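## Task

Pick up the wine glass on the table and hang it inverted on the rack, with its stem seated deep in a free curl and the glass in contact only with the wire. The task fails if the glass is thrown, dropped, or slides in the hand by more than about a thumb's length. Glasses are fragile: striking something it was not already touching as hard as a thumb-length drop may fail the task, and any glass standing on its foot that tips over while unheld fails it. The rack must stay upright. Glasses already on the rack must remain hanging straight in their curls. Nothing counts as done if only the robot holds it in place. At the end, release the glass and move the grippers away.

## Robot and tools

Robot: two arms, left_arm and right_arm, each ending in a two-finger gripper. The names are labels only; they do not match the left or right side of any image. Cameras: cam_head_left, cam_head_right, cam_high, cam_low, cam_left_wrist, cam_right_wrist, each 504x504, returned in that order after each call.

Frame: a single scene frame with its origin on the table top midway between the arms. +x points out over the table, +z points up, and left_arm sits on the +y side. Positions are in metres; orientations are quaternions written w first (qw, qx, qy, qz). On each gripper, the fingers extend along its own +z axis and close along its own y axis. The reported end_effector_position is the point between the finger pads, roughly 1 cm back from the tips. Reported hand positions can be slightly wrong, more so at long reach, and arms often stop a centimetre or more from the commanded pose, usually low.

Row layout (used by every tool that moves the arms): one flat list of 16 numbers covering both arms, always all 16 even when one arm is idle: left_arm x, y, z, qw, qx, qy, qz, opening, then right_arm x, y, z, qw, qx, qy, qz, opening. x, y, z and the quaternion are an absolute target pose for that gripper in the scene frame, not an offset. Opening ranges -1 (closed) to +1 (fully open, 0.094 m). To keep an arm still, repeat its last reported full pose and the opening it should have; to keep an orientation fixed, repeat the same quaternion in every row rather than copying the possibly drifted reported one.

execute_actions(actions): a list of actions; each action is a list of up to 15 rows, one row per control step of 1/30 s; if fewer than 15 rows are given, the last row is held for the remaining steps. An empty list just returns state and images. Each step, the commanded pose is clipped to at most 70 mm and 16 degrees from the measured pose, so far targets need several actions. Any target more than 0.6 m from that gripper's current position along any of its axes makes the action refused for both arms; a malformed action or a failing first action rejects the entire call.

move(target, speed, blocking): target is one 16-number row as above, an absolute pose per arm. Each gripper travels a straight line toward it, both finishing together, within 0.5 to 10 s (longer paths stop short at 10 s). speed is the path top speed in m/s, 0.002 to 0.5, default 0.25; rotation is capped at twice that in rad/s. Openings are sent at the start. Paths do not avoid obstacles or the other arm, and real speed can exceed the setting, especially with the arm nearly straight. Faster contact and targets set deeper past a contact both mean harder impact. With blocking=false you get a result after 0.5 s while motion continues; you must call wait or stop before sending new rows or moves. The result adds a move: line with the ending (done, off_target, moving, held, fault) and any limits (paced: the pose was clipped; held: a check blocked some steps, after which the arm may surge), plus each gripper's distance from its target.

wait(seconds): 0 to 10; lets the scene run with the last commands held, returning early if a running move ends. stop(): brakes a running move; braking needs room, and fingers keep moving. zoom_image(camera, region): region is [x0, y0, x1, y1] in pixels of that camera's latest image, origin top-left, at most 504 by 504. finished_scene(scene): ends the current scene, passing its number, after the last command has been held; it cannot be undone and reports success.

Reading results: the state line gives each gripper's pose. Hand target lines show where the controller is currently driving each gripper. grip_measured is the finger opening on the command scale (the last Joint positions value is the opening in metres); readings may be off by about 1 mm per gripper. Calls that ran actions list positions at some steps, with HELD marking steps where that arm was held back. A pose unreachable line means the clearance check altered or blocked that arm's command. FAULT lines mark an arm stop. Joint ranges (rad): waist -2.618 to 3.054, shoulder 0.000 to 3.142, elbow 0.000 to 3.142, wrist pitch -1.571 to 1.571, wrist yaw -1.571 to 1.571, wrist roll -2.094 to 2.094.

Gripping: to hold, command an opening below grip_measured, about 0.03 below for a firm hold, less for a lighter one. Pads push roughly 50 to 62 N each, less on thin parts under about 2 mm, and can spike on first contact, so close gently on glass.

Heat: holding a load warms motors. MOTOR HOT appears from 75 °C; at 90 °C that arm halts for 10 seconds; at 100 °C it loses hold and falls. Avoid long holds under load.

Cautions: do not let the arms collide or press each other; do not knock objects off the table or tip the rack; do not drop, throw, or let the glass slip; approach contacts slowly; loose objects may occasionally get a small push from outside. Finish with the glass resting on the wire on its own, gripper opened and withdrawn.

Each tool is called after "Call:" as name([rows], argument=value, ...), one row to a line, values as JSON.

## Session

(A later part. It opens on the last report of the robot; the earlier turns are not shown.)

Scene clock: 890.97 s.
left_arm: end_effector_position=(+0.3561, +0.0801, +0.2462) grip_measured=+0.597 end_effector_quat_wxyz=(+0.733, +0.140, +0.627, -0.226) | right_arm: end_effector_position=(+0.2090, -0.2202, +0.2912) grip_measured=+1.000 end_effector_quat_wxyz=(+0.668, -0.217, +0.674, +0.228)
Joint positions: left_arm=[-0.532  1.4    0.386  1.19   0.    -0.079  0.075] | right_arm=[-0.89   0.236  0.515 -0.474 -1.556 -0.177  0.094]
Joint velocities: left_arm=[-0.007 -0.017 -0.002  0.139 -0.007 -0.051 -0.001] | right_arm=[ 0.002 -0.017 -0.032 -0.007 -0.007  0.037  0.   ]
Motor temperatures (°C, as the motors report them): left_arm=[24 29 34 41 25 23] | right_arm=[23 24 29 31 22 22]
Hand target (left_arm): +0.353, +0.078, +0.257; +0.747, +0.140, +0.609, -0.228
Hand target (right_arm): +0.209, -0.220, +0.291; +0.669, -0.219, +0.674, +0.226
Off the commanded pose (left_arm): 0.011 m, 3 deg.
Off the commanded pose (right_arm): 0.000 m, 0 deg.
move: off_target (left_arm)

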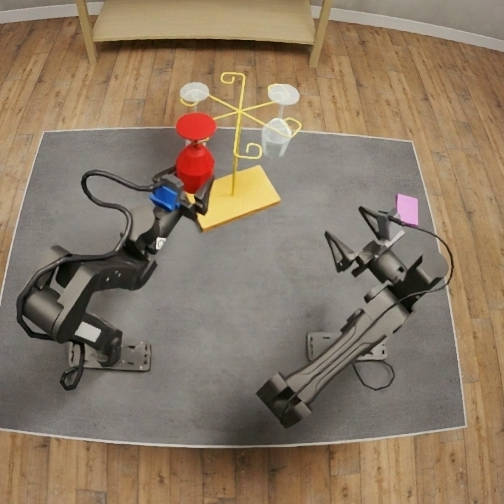

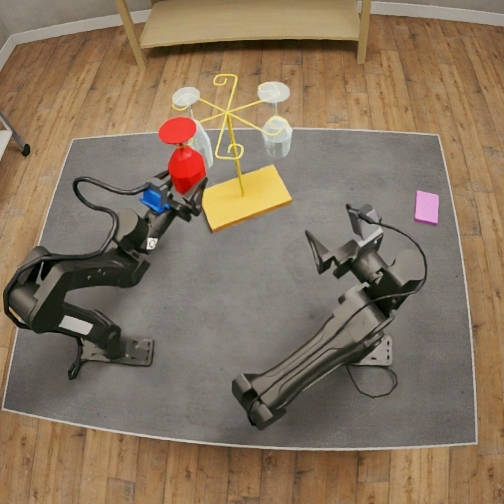

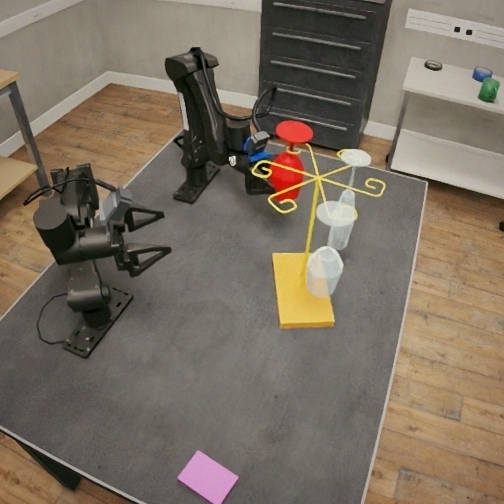

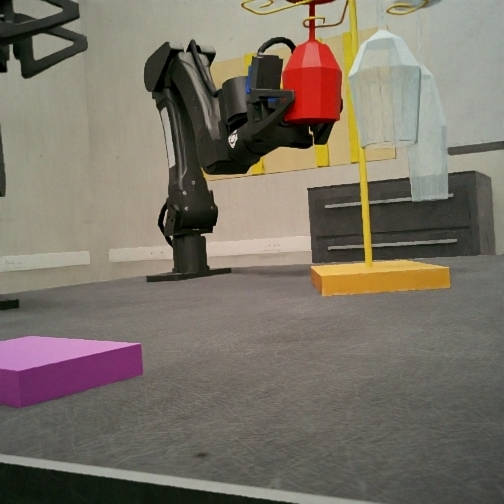

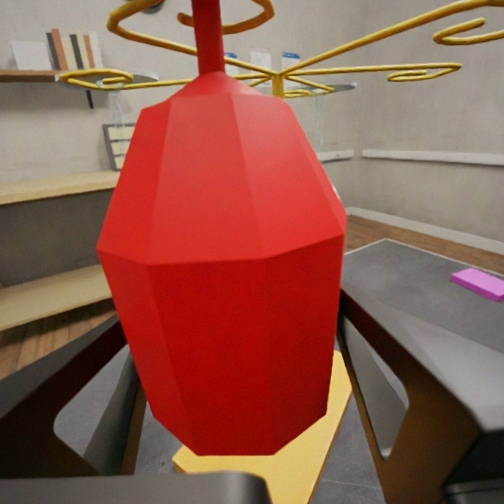

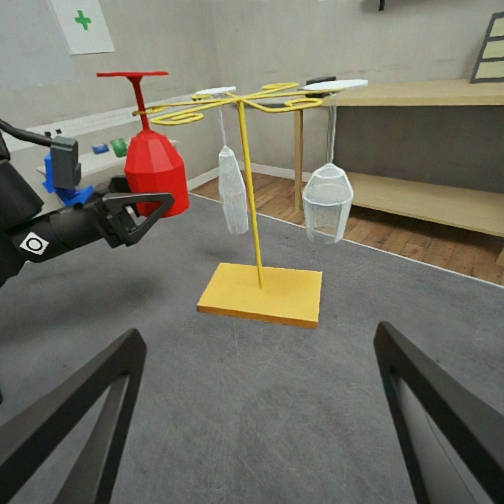

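Call:
move(target=[0.364,0.072,0.255, 0.748,0.141,0.609,-0.228, 0.54, 0.209,-0.22,0.291, 0.669,-0.219,0.674,0.226, 1], speed=0.008)

Call:
zoom_image(camera="cam_head_left", region=[170,90,250,170])

Call:
zoom_image(camera="cam_right_wrist", region=[60,40,200,160])

Call:
zoom_image(camera="cam_left_wrist", region=[60,0,360,120])

Scene clock: 907.97 s.
left_arm: end_effector_position=(+0.3610, +0.0775, +0.2312) grip_measured=+0.597 end_effector_quat_wxyz=(+0.723, +0.142, +0.638, -0.222) | right_arm: end_effector_position=(+0.2090, -0.2202, +0.2912) grip_measured=+1.000 end_effector_quat_wxyz=(+0.668, -0.217, +0.674, +0.228)
Joint positions: left_arm=[-0.532  1.453  0.386  1.213 -0.001 -0.079  0.075] | right_arm=[-0.89   0.236  0.515 -0.474 -1.556 -0.177  0.094]
Joint velocities: left_arm=[-0.007  0.007  0.002  0.051 -0.051 -0.081  0.   ] | right_arm=[-0.002  0.007 -0.017  0.022 -0.037  0.007  0.   ]
Motor temperatures (°C, as the motors report them): left_arm=[24 29 34 41 25 23] | right_arm=[23 24 29 31 22 22]
Hand target (left_arm): +0.363, +0.073, +0.255; +0.747, +0.140, +0.609, -0.228
Hand target (right_arm): +0.209, -0.220, +0.291; +0.669, -0.219, +0.674, +0.226
Off the commanded pose (left_arm): 0.025 m, 4 deg.
Off the commanded pose (right_arm): 0.000 m, 0 deg.
move: off_target (left_arm)

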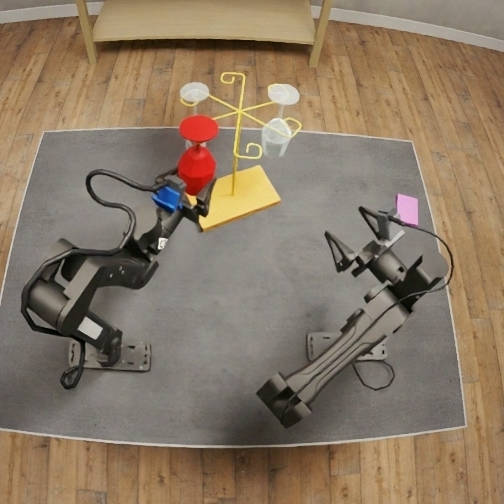

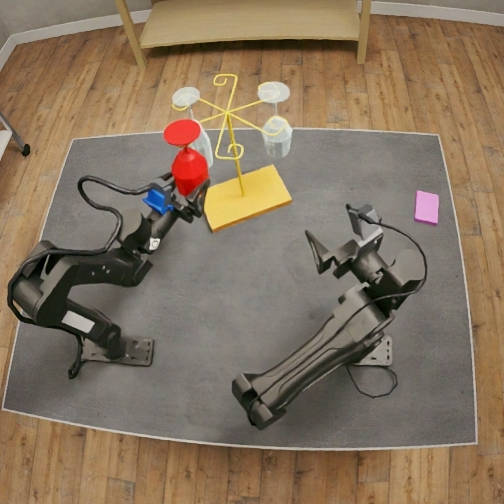

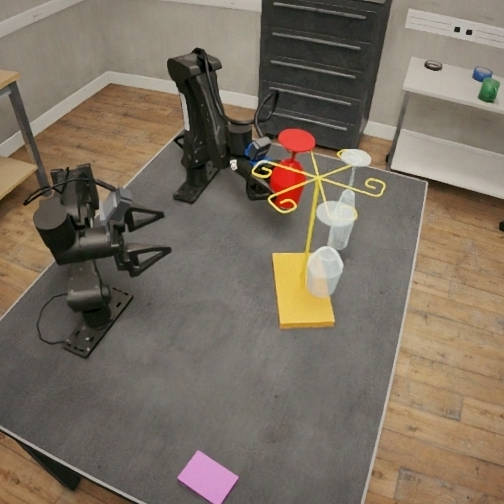

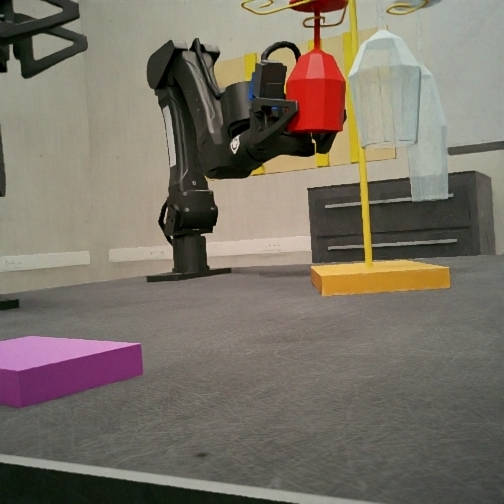

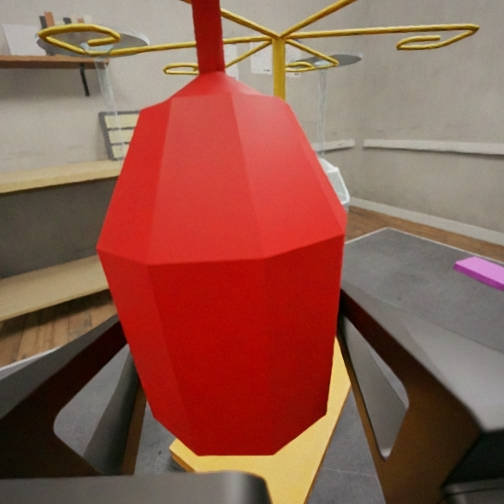

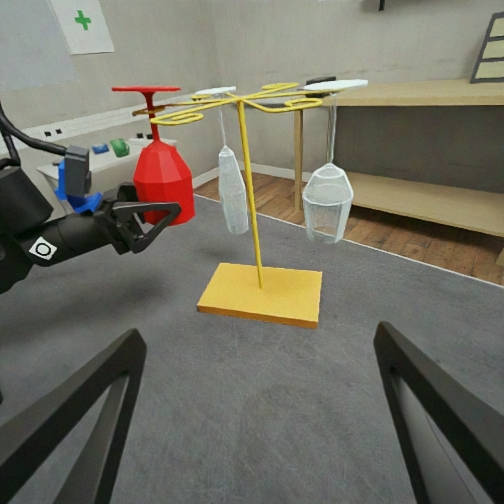

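Region (170, 90, 250, 170) of cam_head_left's 504x504 image, scaled by 6.300, with more detail than that image has.

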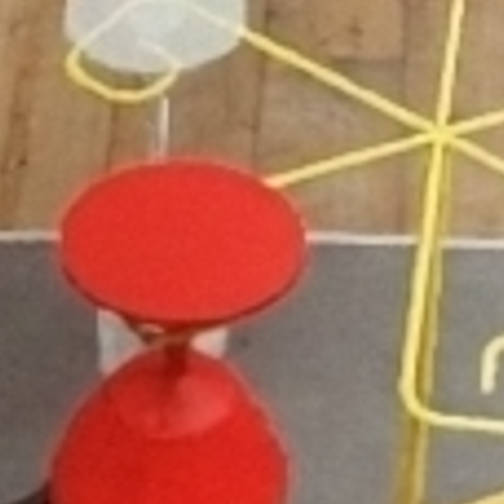

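Region (60, 40, 200, 160) of cam_right_wrist's 504x504 image, scaled by 3.600, with more detail than that image has; it fills the top 432 rows of this view, and the rest is white.

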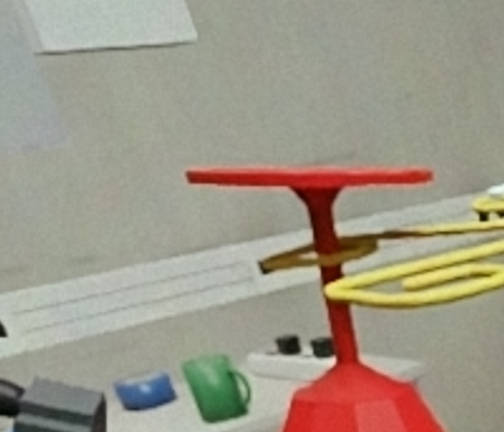

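Region (60, 0, 360, 120) of cam_left_wrist's 504x504 image, scaled by 1.680, with more detail than that image has; it fills the top 202 rows of this view, and the rest is white.

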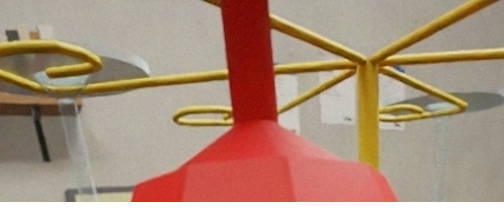

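Call:
move(target=[0.362,0.073,0.250, 0.759,0.137,0.594,-0.232, 0.54, 0.209,-0.22,0.291, 0.669,-0.219,0.674,0.226, 1], speed=0.008)

Call:
zoom_image(camera="cam_head_left", region=[170,90,250,170])

Call:
zoom_image(camera="cam_right_wrist", region=[60,40,200,160])

Scene clock: 931.83 s.
left_arm: end_effector_position=(+0.3629, +0.0764, +0.2368) grip_measured=+0.597 end_effector_quat_wxyz=(+0.743, +0.137, +0.614, -0.228) | right_arm: end_effector_position=(+0.2090, -0.2202, +0.2912) grip_measured=+1.000 end_effector_quat_wxyz=(+0.668, -0.217, +0.674, +0.228)
Joint positions: left_arm=[-0.532  1.523  0.386  1.346 -0.001 -0.079  0.075] | right_arm=[-0.89   0.236  0.515 -0.474 -1.556 -0.177  0.094]
Joint velocities: left_arm=[-0.017 -0.012  0.012 -0.051  0.007 -0.095 -0.   ] | right_arm=[-0.012 -0.012 -0.002 -0.037  0.007  0.022  0.   ]
Motor temperatures (°C, as the motors report them): left_arm=[24 28 35 42 25 23] | right_arm=[23 24 29 31 22 22]
Hand target (left_arm): +0.362, +0.073, +0.250; +0.758, +0.136, +0.594, -0.232
Hand target (right_arm): +0.209, -0.220, +0.291; +0.669, -0.219, +0.674, +0.226
Off the commanded pose (left_arm): 0.014 m, 3 deg.
Off the commanded pose (right_arm): 0.000 m, 0 deg.
move: off_target (left_arm)

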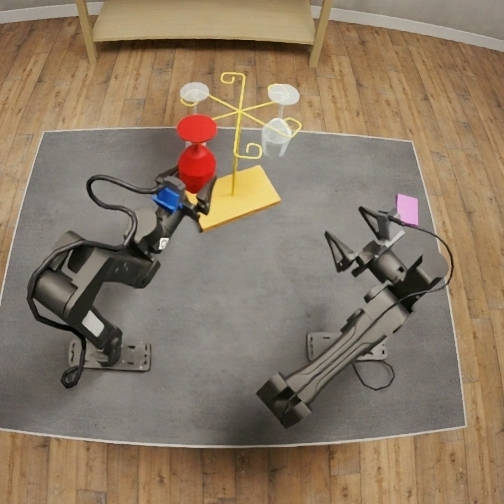

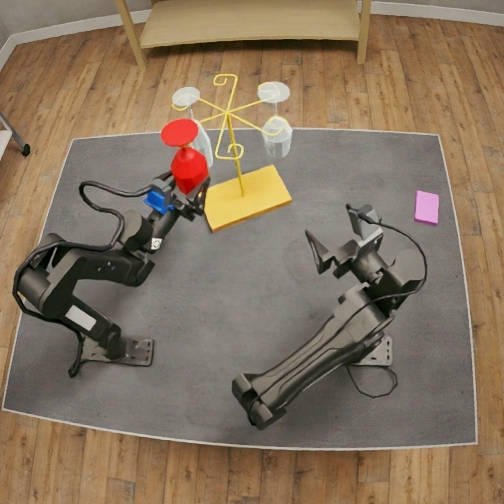

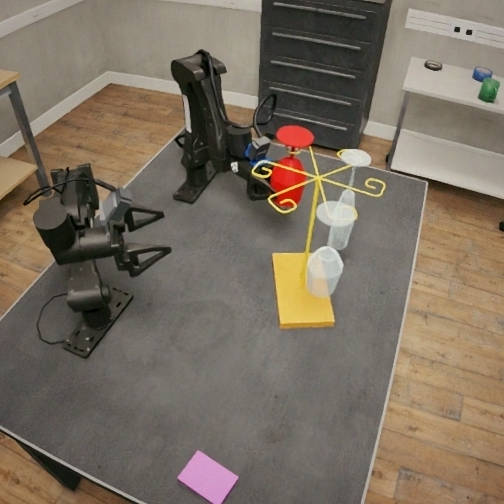

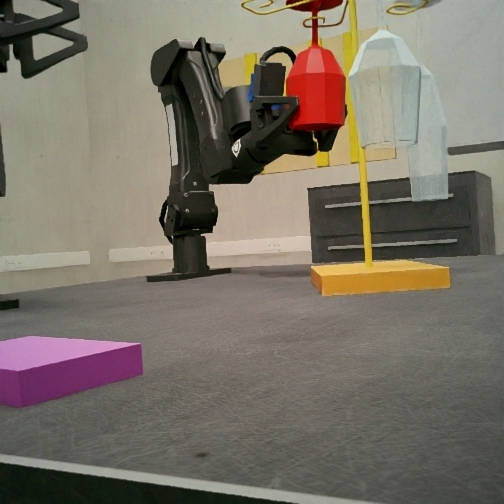

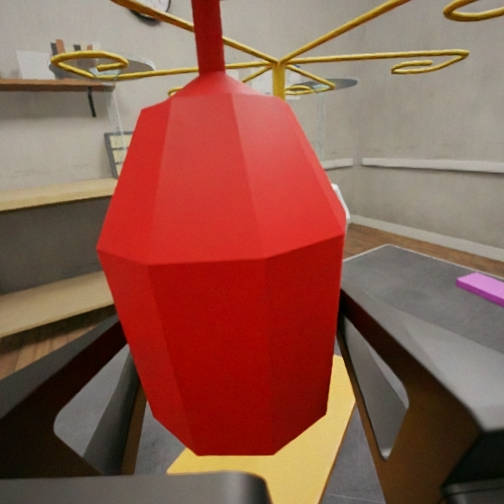

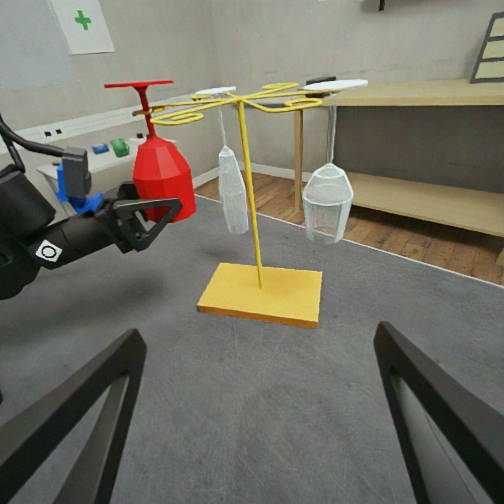

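Region (170, 90, 250, 170) of cam_head_left's 504x504 image, scaled by 6.300, with more detail than that image has.

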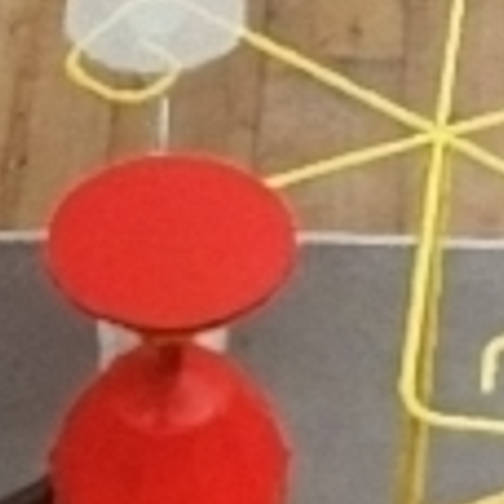

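Region (60, 40, 200, 160) of cam_right_wrist's 504x504 image, scaled by 3.600, with more detail than that image has; it fills the top 432 rows of this view, and the rest is white.

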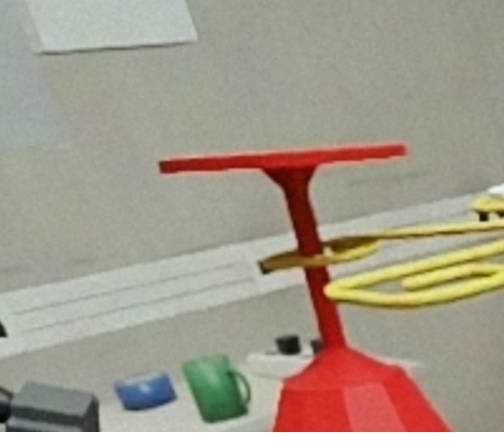

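Call:
move(target=[0.362,0.073,0.235, 0.759,0.137,0.594,-0.232, 0.54, 0.209,-0.22,0.291, 0.669,-0.219,0.674,0.226, 1], speed=0.008)

Call:
zoom_image(camera="cam_head_left", region=[170,90,250,170])

Call:
zoom_image(camera="cam_right_wrist", region=[60,40,200,160])

Scene clock: 947.60 s.
left_arm: end_effector_position=(+0.3662, +0.0745, +0.2298) grip_measured=+0.597 end_effector_quat_wxyz=(+0.748, +0.135, +0.607, -0.230) | right_arm: end_effector_position=(+0.2090, -0.2202, +0.2912) grip_measured=+1.000 end_effector_quat_wxyz=(+0.668, -0.217, +0.674, +0.228)
Joint positions: left_arm=[-0.532  1.603  0.386  1.444 -0.001 -0.079  0.075] | right_arm=[-0.89   0.236  0.515 -0.474 -1.556 -0.177  0.094]
Joint velocities: left_arm=[-0.022 -0.017 -0.012  0.022  0.066 -0.037  0.   ] | right_arm=[-0.002 -0.002  0.002 -0.007  0.037  0.022  0.   ]
Motor temperatures (°C, as the motors report them): left_arm=[24 28 35 42 25 23] | right_arm=[23 24 29 30 22 22]
Hand target (left_arm): +0.362, +0.073, +0.235; +0.758, +0.137, +0.594, -0.232
Hand target (right_arm): +0.209, -0.220, +0.291; +0.669, -0.219, +0.674, +0.226
Off the commanded pose (left_arm): 0.007 m, 2 deg.
Off the commanded pose (right_arm): 0.000 m, 0 deg.
move: done

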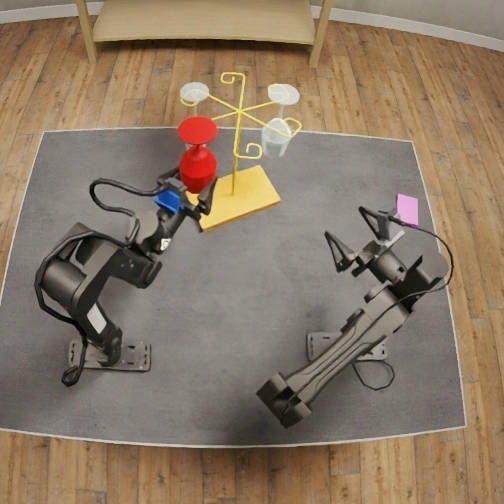

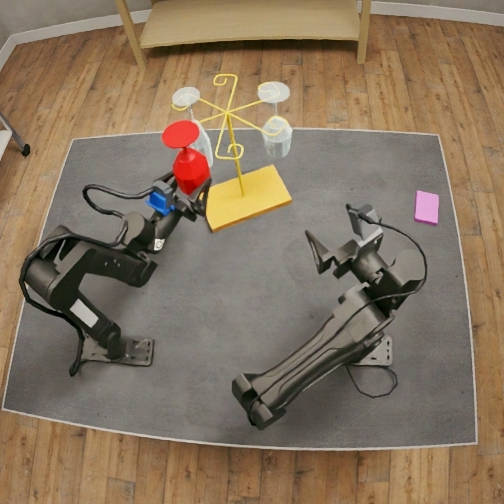

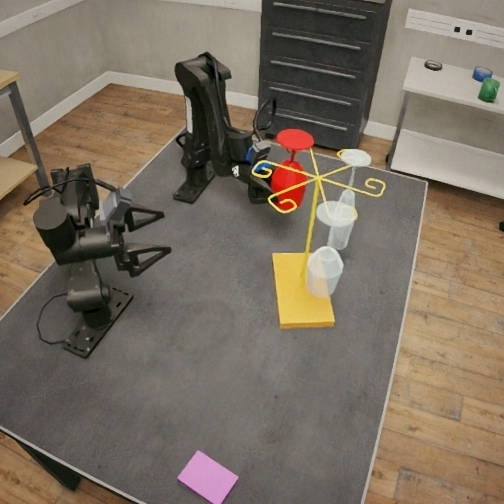

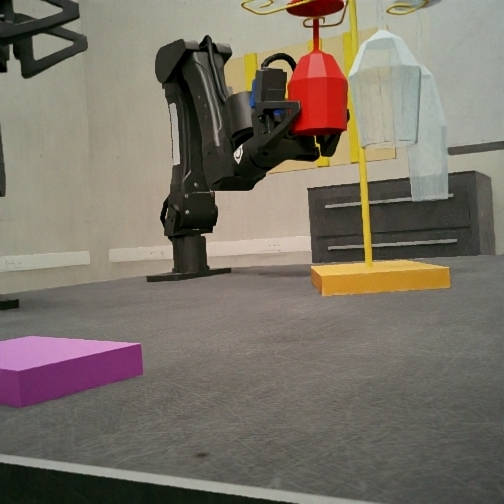

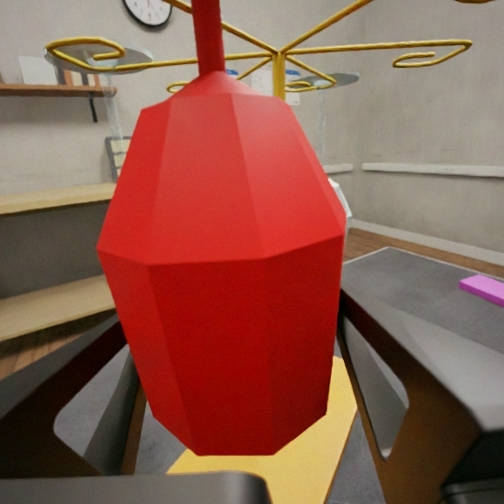

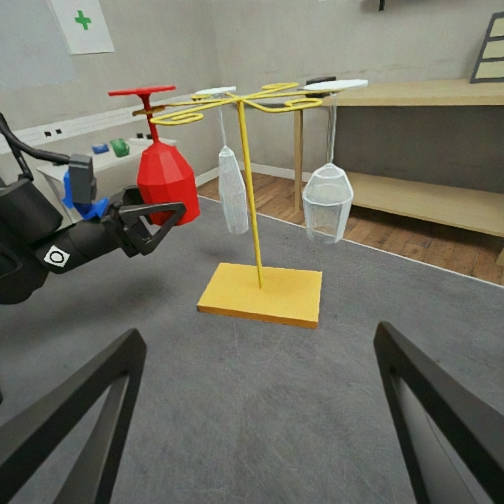

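Region (170, 90, 250, 170) of cam_head_left's 504x504 image, scaled by 6.300, with more detail than that image has.

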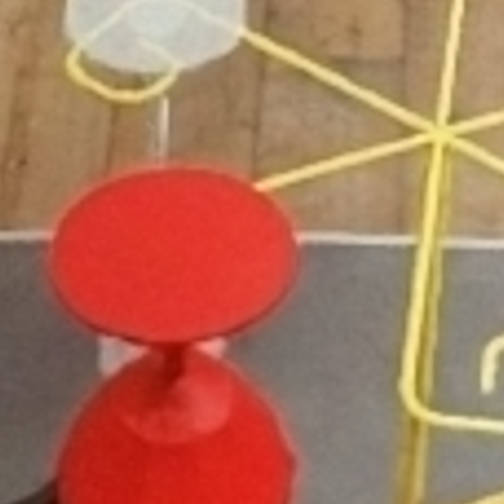

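Region (60, 40, 200, 160) of cam_right_wrist's 504x504 image, scaled by 3.600, with more detail than that image has; it fills the top 432 rows of this view, and the rest is white.

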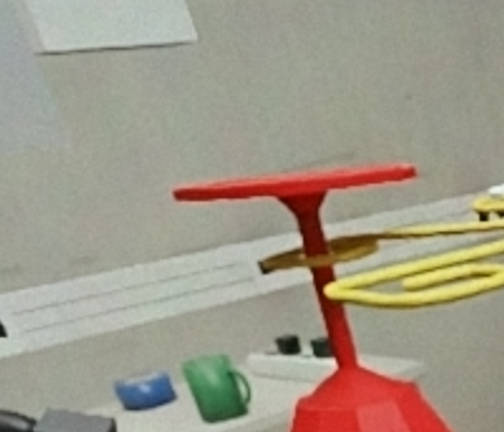

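Call:
move(target=[0.357,0.073,0.220, 0.759,0.137,0.594,-0.232, 0.54, 0.209,-0.22,0.291, 0.669,-0.219,0.674,0.226, 1], speed=0.008)

Call:
zoom_image(camera="cam_head_left", region=[170,90,250,170])

Call:
zoom_image(camera="cam_right_wrist", region=[60,40,200,160])

Scene clock: 963.13 s.
left_arm: end_effector_position=(+0.3622, +0.0739, +0.2168) grip_measured=+0.597 end_effector_quat_wxyz=(+0.748, +0.136, +0.608, -0.231) | right_arm: end_effector_position=(+0.2090, -0.2202, +0.2912) grip_measured=+1.000 end_effector_quat_wxyz=(+0.668, -0.217, +0.674, +0.228)
Joint positions: left_arm=[-0.542  1.661  0.358  1.53  -0.01  -0.077  0.075] | right_arm=[-0.89   0.236  0.515 -0.474 -1.556 -0.177  0.094]
Joint velocities: left_arm=[-0.007  0.017  0.002  0.037 -0.066  0.022  0.001] | right_arm=[ 0.012  0.017 -0.007 -0.022  0.022 -0.007  0.   ]
Motor temperatures (°C, as the motors report them): left_arm=[24 28 34 42 25 23] | right_arm=[23 24 29 30 22 22]
Hand target (left_arm): +0.357, +0.073, +0.220; +0.755, +0.138, +0.597, -0.231
Hand target (right_arm): +0.209, -0.220, +0.291; +0.669, -0.219, +0.674, +0.226
Off the commanded pose (left_arm): 0.006 m, 2 deg.
Off the commanded pose (right_arm): 0.000 m, 0 deg.
joint sent to its limit (left arm) — the command would take joint 4 (wrist pitch) past its upper limit, so that joint was sent only as far as its limit.
move: done

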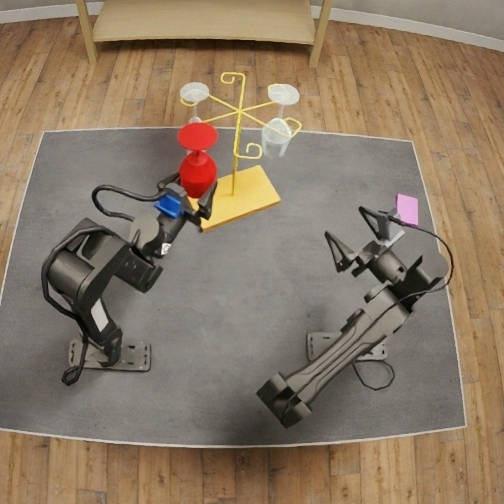

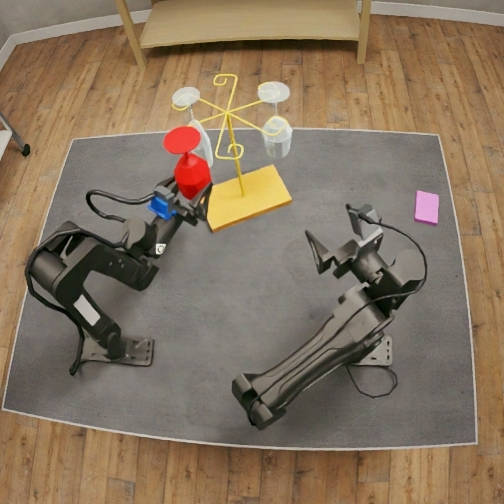

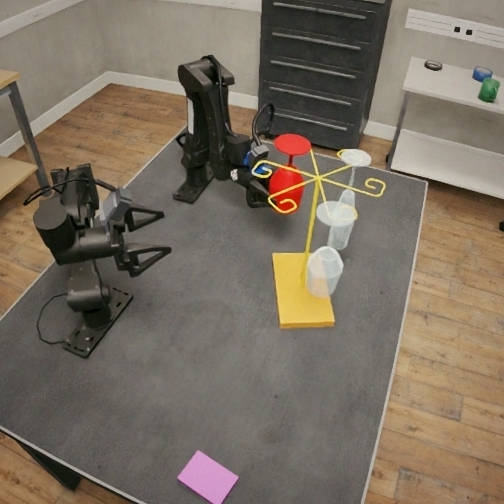

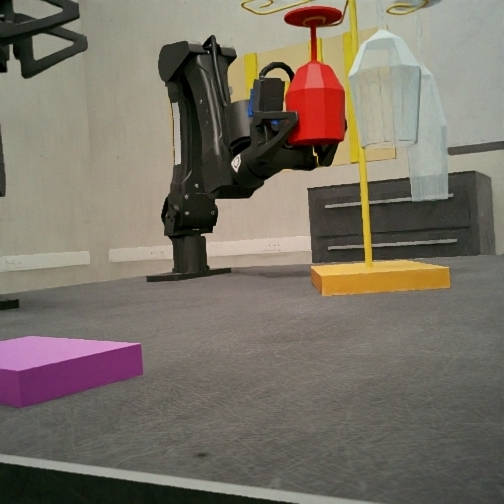

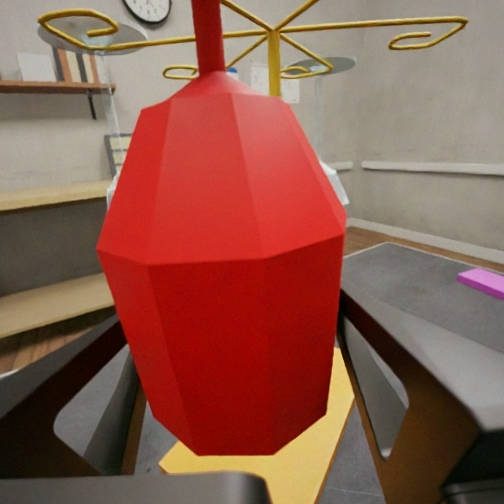

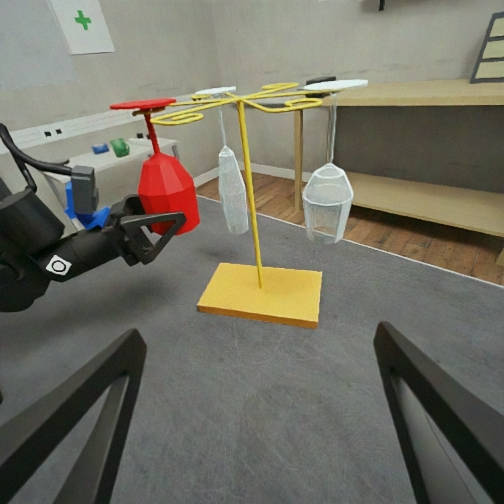

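Region (170, 90, 250, 170) of cam_head_left's 504x504 image, scaled by 6.300, with more detail than that image has.

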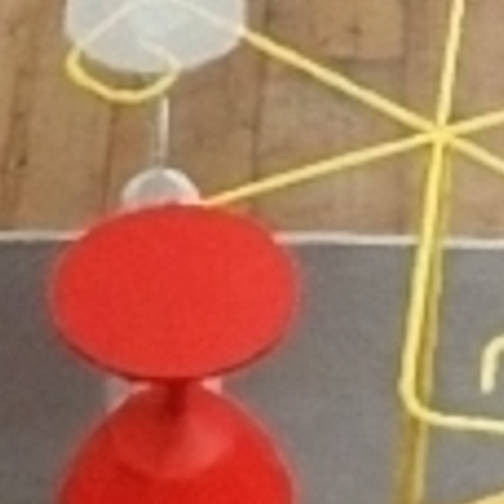

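Region (60, 40, 200, 160) of cam_right_wrist's 504x504 image, scaled by 3.600, with more detail than that image has; it fills the top 432 rows of this view, and the rest is white.

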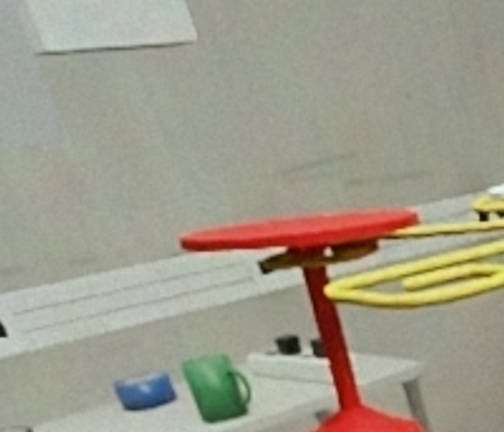

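Call:
execute_actions([
  [[0.360,0.0735,0.214, 0.750,0.136,0.605,-0.231, 0.54, 0.209,-0.22,0.291, 0.669,-0.219,0.674,0.226, 1]],
  [[0.360,0.0735,0.214, 0.750,0.136,0.605,-0.231, 0.60, 0.209,-0.22,0.291, 0.669,-0.219,0.674,0.226, 1]],
  [[0.360,0.0735,0.214, 0.750,0.136,0.605,-0.231, 0.64, 0.209,-0.22,0.291, 0.669,-0.219,0.674,0.226, 1]],
  [[0.360,0.0735,0.214, 0.750,0.136,0.605,-0.231, 0.75, 0.209,-0.22,0.291, 0.669,-0.219,0.674,0.226, 1]],
  [[0.360,0.0735,0.214, 0.750,0.136,0.605,-0.231, 1, 0.209,-0.22,0.291, 0.669,-0.219,0.674,0.226, 1]],
])

Call:
zoom_image(camera="cam_head_left", region=[150,70,310,230])

Call:
zoom_image(camera="cam_right_wrist", region=[60,40,300,260])

Scene clock: 981.20 s.
left_arm: end_effector_position=(+0.3626, +0.0738, +0.2152) grip_measured=+0.998 end_effector_quat_wxyz=(+0.748, +0.135, +0.608, -0.230) | right_arm: end_effector_position=(+0.2090, -0.2202, +0.2912) grip_measured=+1.000 end_effector_quat_wxyz=(+0.668, -0.217, +0.674, +0.228)
Joint positions: left_arm=[-0.542  1.673  0.358  1.542 -0.01  -0.077  0.094] | right_arm=[-0.89   0.236  0.515 -0.474 -1.556 -0.177  0.094]
Joint velocities: left_arm=[-0.012 -0.017 -0.002 -0.051 -0.037 -0.051  0.001] | right_arm=[-0.007  0.002 -0.017  0.022 -0.037 -0.081  0.   ]
Motor temperatures (°C, as the motors report them): left_arm=[24 28 33 43 25 23] | right_arm=[23 24 29 30 22 22]
Hand target (left_arm): +0.360, +0.073, +0.214; +0.750, +0.136, +0.605, -0.231
Hand target (right_arm): +0.209, -0.220, +0.291; +0.669, -0.219, +0.674, +0.226
Off the commanded pose (left_arm): 0.003 m, 0 deg.
Off the commanded pose (right_arm): 0.000 m, 0 deg.
Step readings (end_effector_position; steps 1 to 15: 1st action; 16 to 30: 2nd action; 31 to 45: 3rd action; 46 to 60: 4th action; 61 to 75: 5th action):
0: left_arm (+0.3622, +0.0739, +0.2170) | right_arm (+0.2090, -0.2202, +0.2912)
1: left_arm (+0.3623, +0.0739, +0.2166) | right_arm (+0.2090, -0.2202, +0.2912)
2: left_arm (+0.3625, +0.0738, +0.2158) | right_arm (+0.2090, -0.2202, +0.2912)
4: left_arm (+0.3630, +0.0735, +0.2134) | right_arm (+0.2090, -0.2202, +0.2912)
8: left_arm (+0.3630, +0.0735, +0.2133) | right_arm (+0.2090, -0.2202, +0.2912)
15: left_arm (+0.3630, +0.0735, +0.2133) | right_arm (+0.2090, -0.2202, +0.2912)
16: left_arm (+0.3630, +0.0735, +0.2133) | right_arm (+0.2090, -0.2202, +0.2912)
17: left_arm (+0.3630, +0.0735, +0.2133) | right_arm (+0.2090, -0.2202, +0.2912)
19: left_arm (+0.3630, +0.0735, +0.2133) | right_arm (+0.2090, -0.2202, +0.2912)
23: left_arm (+0.3630, +0.0735, +0.2133) | right_arm (+0.2090, -0.2202, +0.2912)
30: left_arm (+0.3630, +0.0735, +0.2133) | right_arm (+0.2090, -0.2202, +0.2912)
31: left_arm (+0.3630, +0.0735, +0.2133) | right_arm (+0.2090, -0.2202, +0.2912)
32: left_arm (+0.3630, +0.0735, +0.2133) | right_arm (+0.2090, -0.2202, +0.2912)
34: left_arm (+0.3630, +0.0735, +0.2133) | right_arm (+0.2090, -0.2202, +0.2912)
38: left_arm (+0.3630, +0.0735, +0.2133) | right_arm (+0.2090, -0.2202, +0.2912)
45: left_arm (+0.3630, +0.0735, +0.2133) | right_arm (+0.2090, -0.2202, +0.2912)
46: left_arm (+0.3630, +0.0735, +0.2133) | right_arm (+0.2090, -0.2202, +0.2912)
47: left_arm (+0.3629, +0.0735, +0.2136) | right_arm (+0.2090, -0.2202, +0.2912)
49: left_arm (+0.3628, +0.0736, +0.2142) | right_arm (+0.2090, -0.2202, +0.2912)
53: left_arm (+0.3627, +0.0737, +0.2149) | right_arm (+0.2090, -0.2202, +0.2912)
60: left_arm (+0.3627, +0.0737, +0.2151) | right_arm (+0.2090, -0.2202, +0.2912)
61: left_arm (+0.3627, +0.0737, +0.2151) | right_arm (+0.2090, -0.2202, +0.2912)
62: left_arm (+0.3627, +0.0737, +0.2151) | right_arm (+0.2090, -0.2202, +0.2912)
64: left_arm (+0.3626, +0.0738, +0.2152) | right_arm (+0.2090, -0.2202, +0.2912)
68: left_arm (+0.3626, +0.0738, +0.2152) | right_arm (+0.2090, -0.2202, +0.2912)
75: end_effector_position above

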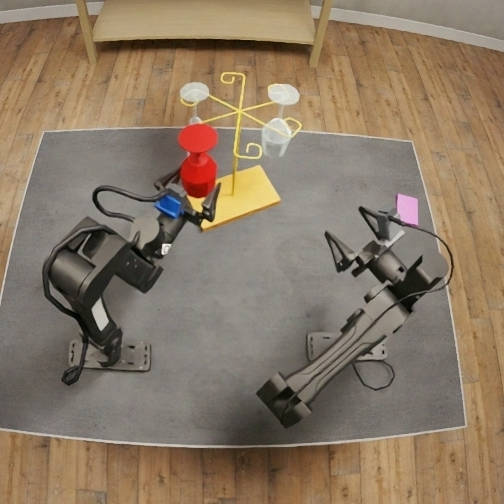

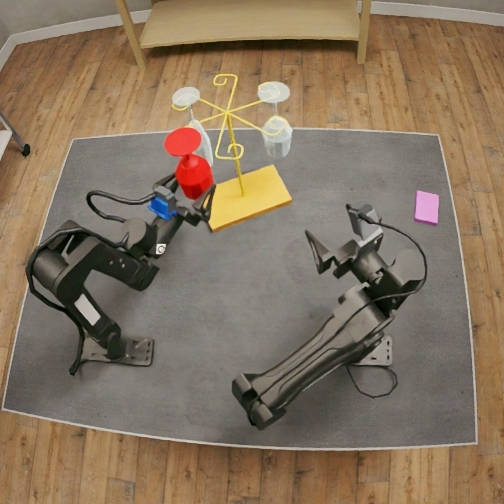

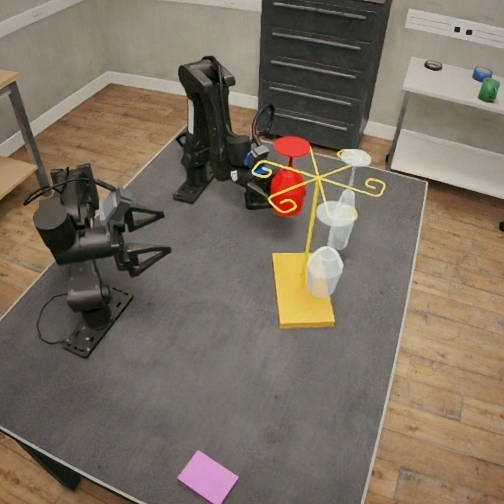

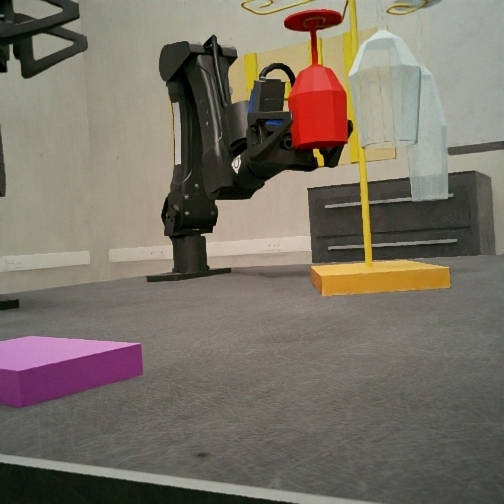

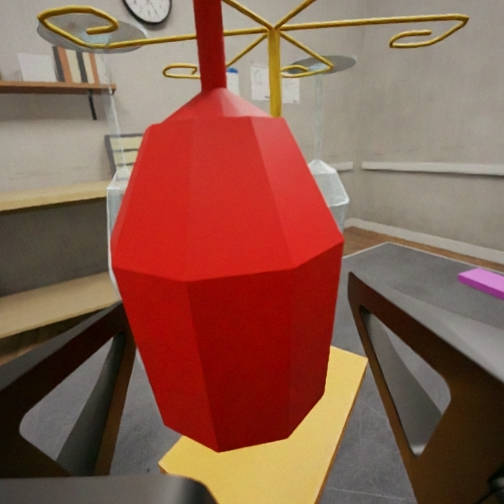

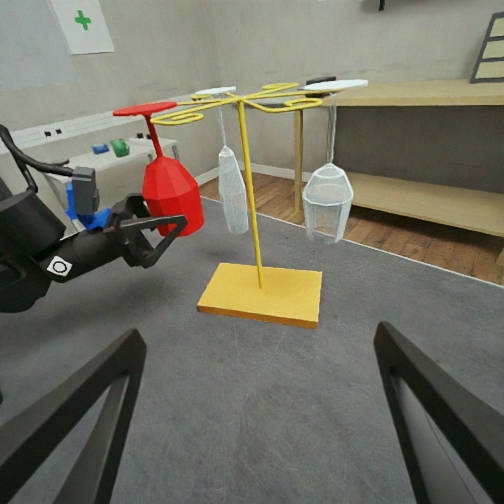

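Region (150, 70, 310, 230) of cam_head_left's 504x504 image, scaled by 3.150, with more detail than that image has.

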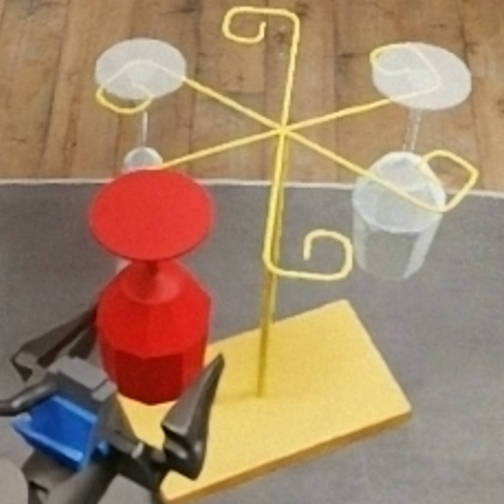

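Region (60, 40, 300, 260) of cam_right_wrist's 504x504 image, scaled by 2.100, with more detail than that image has; it fills the top 462 rows of this view, and the rest is white.

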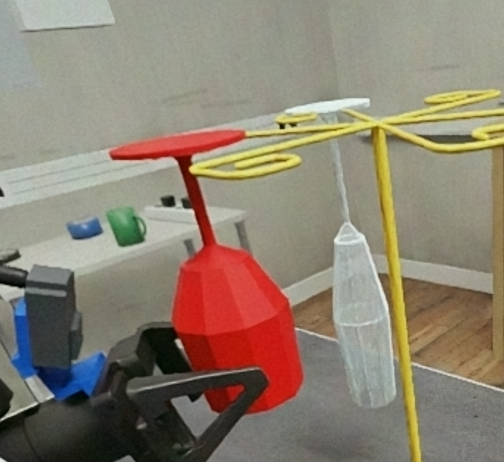

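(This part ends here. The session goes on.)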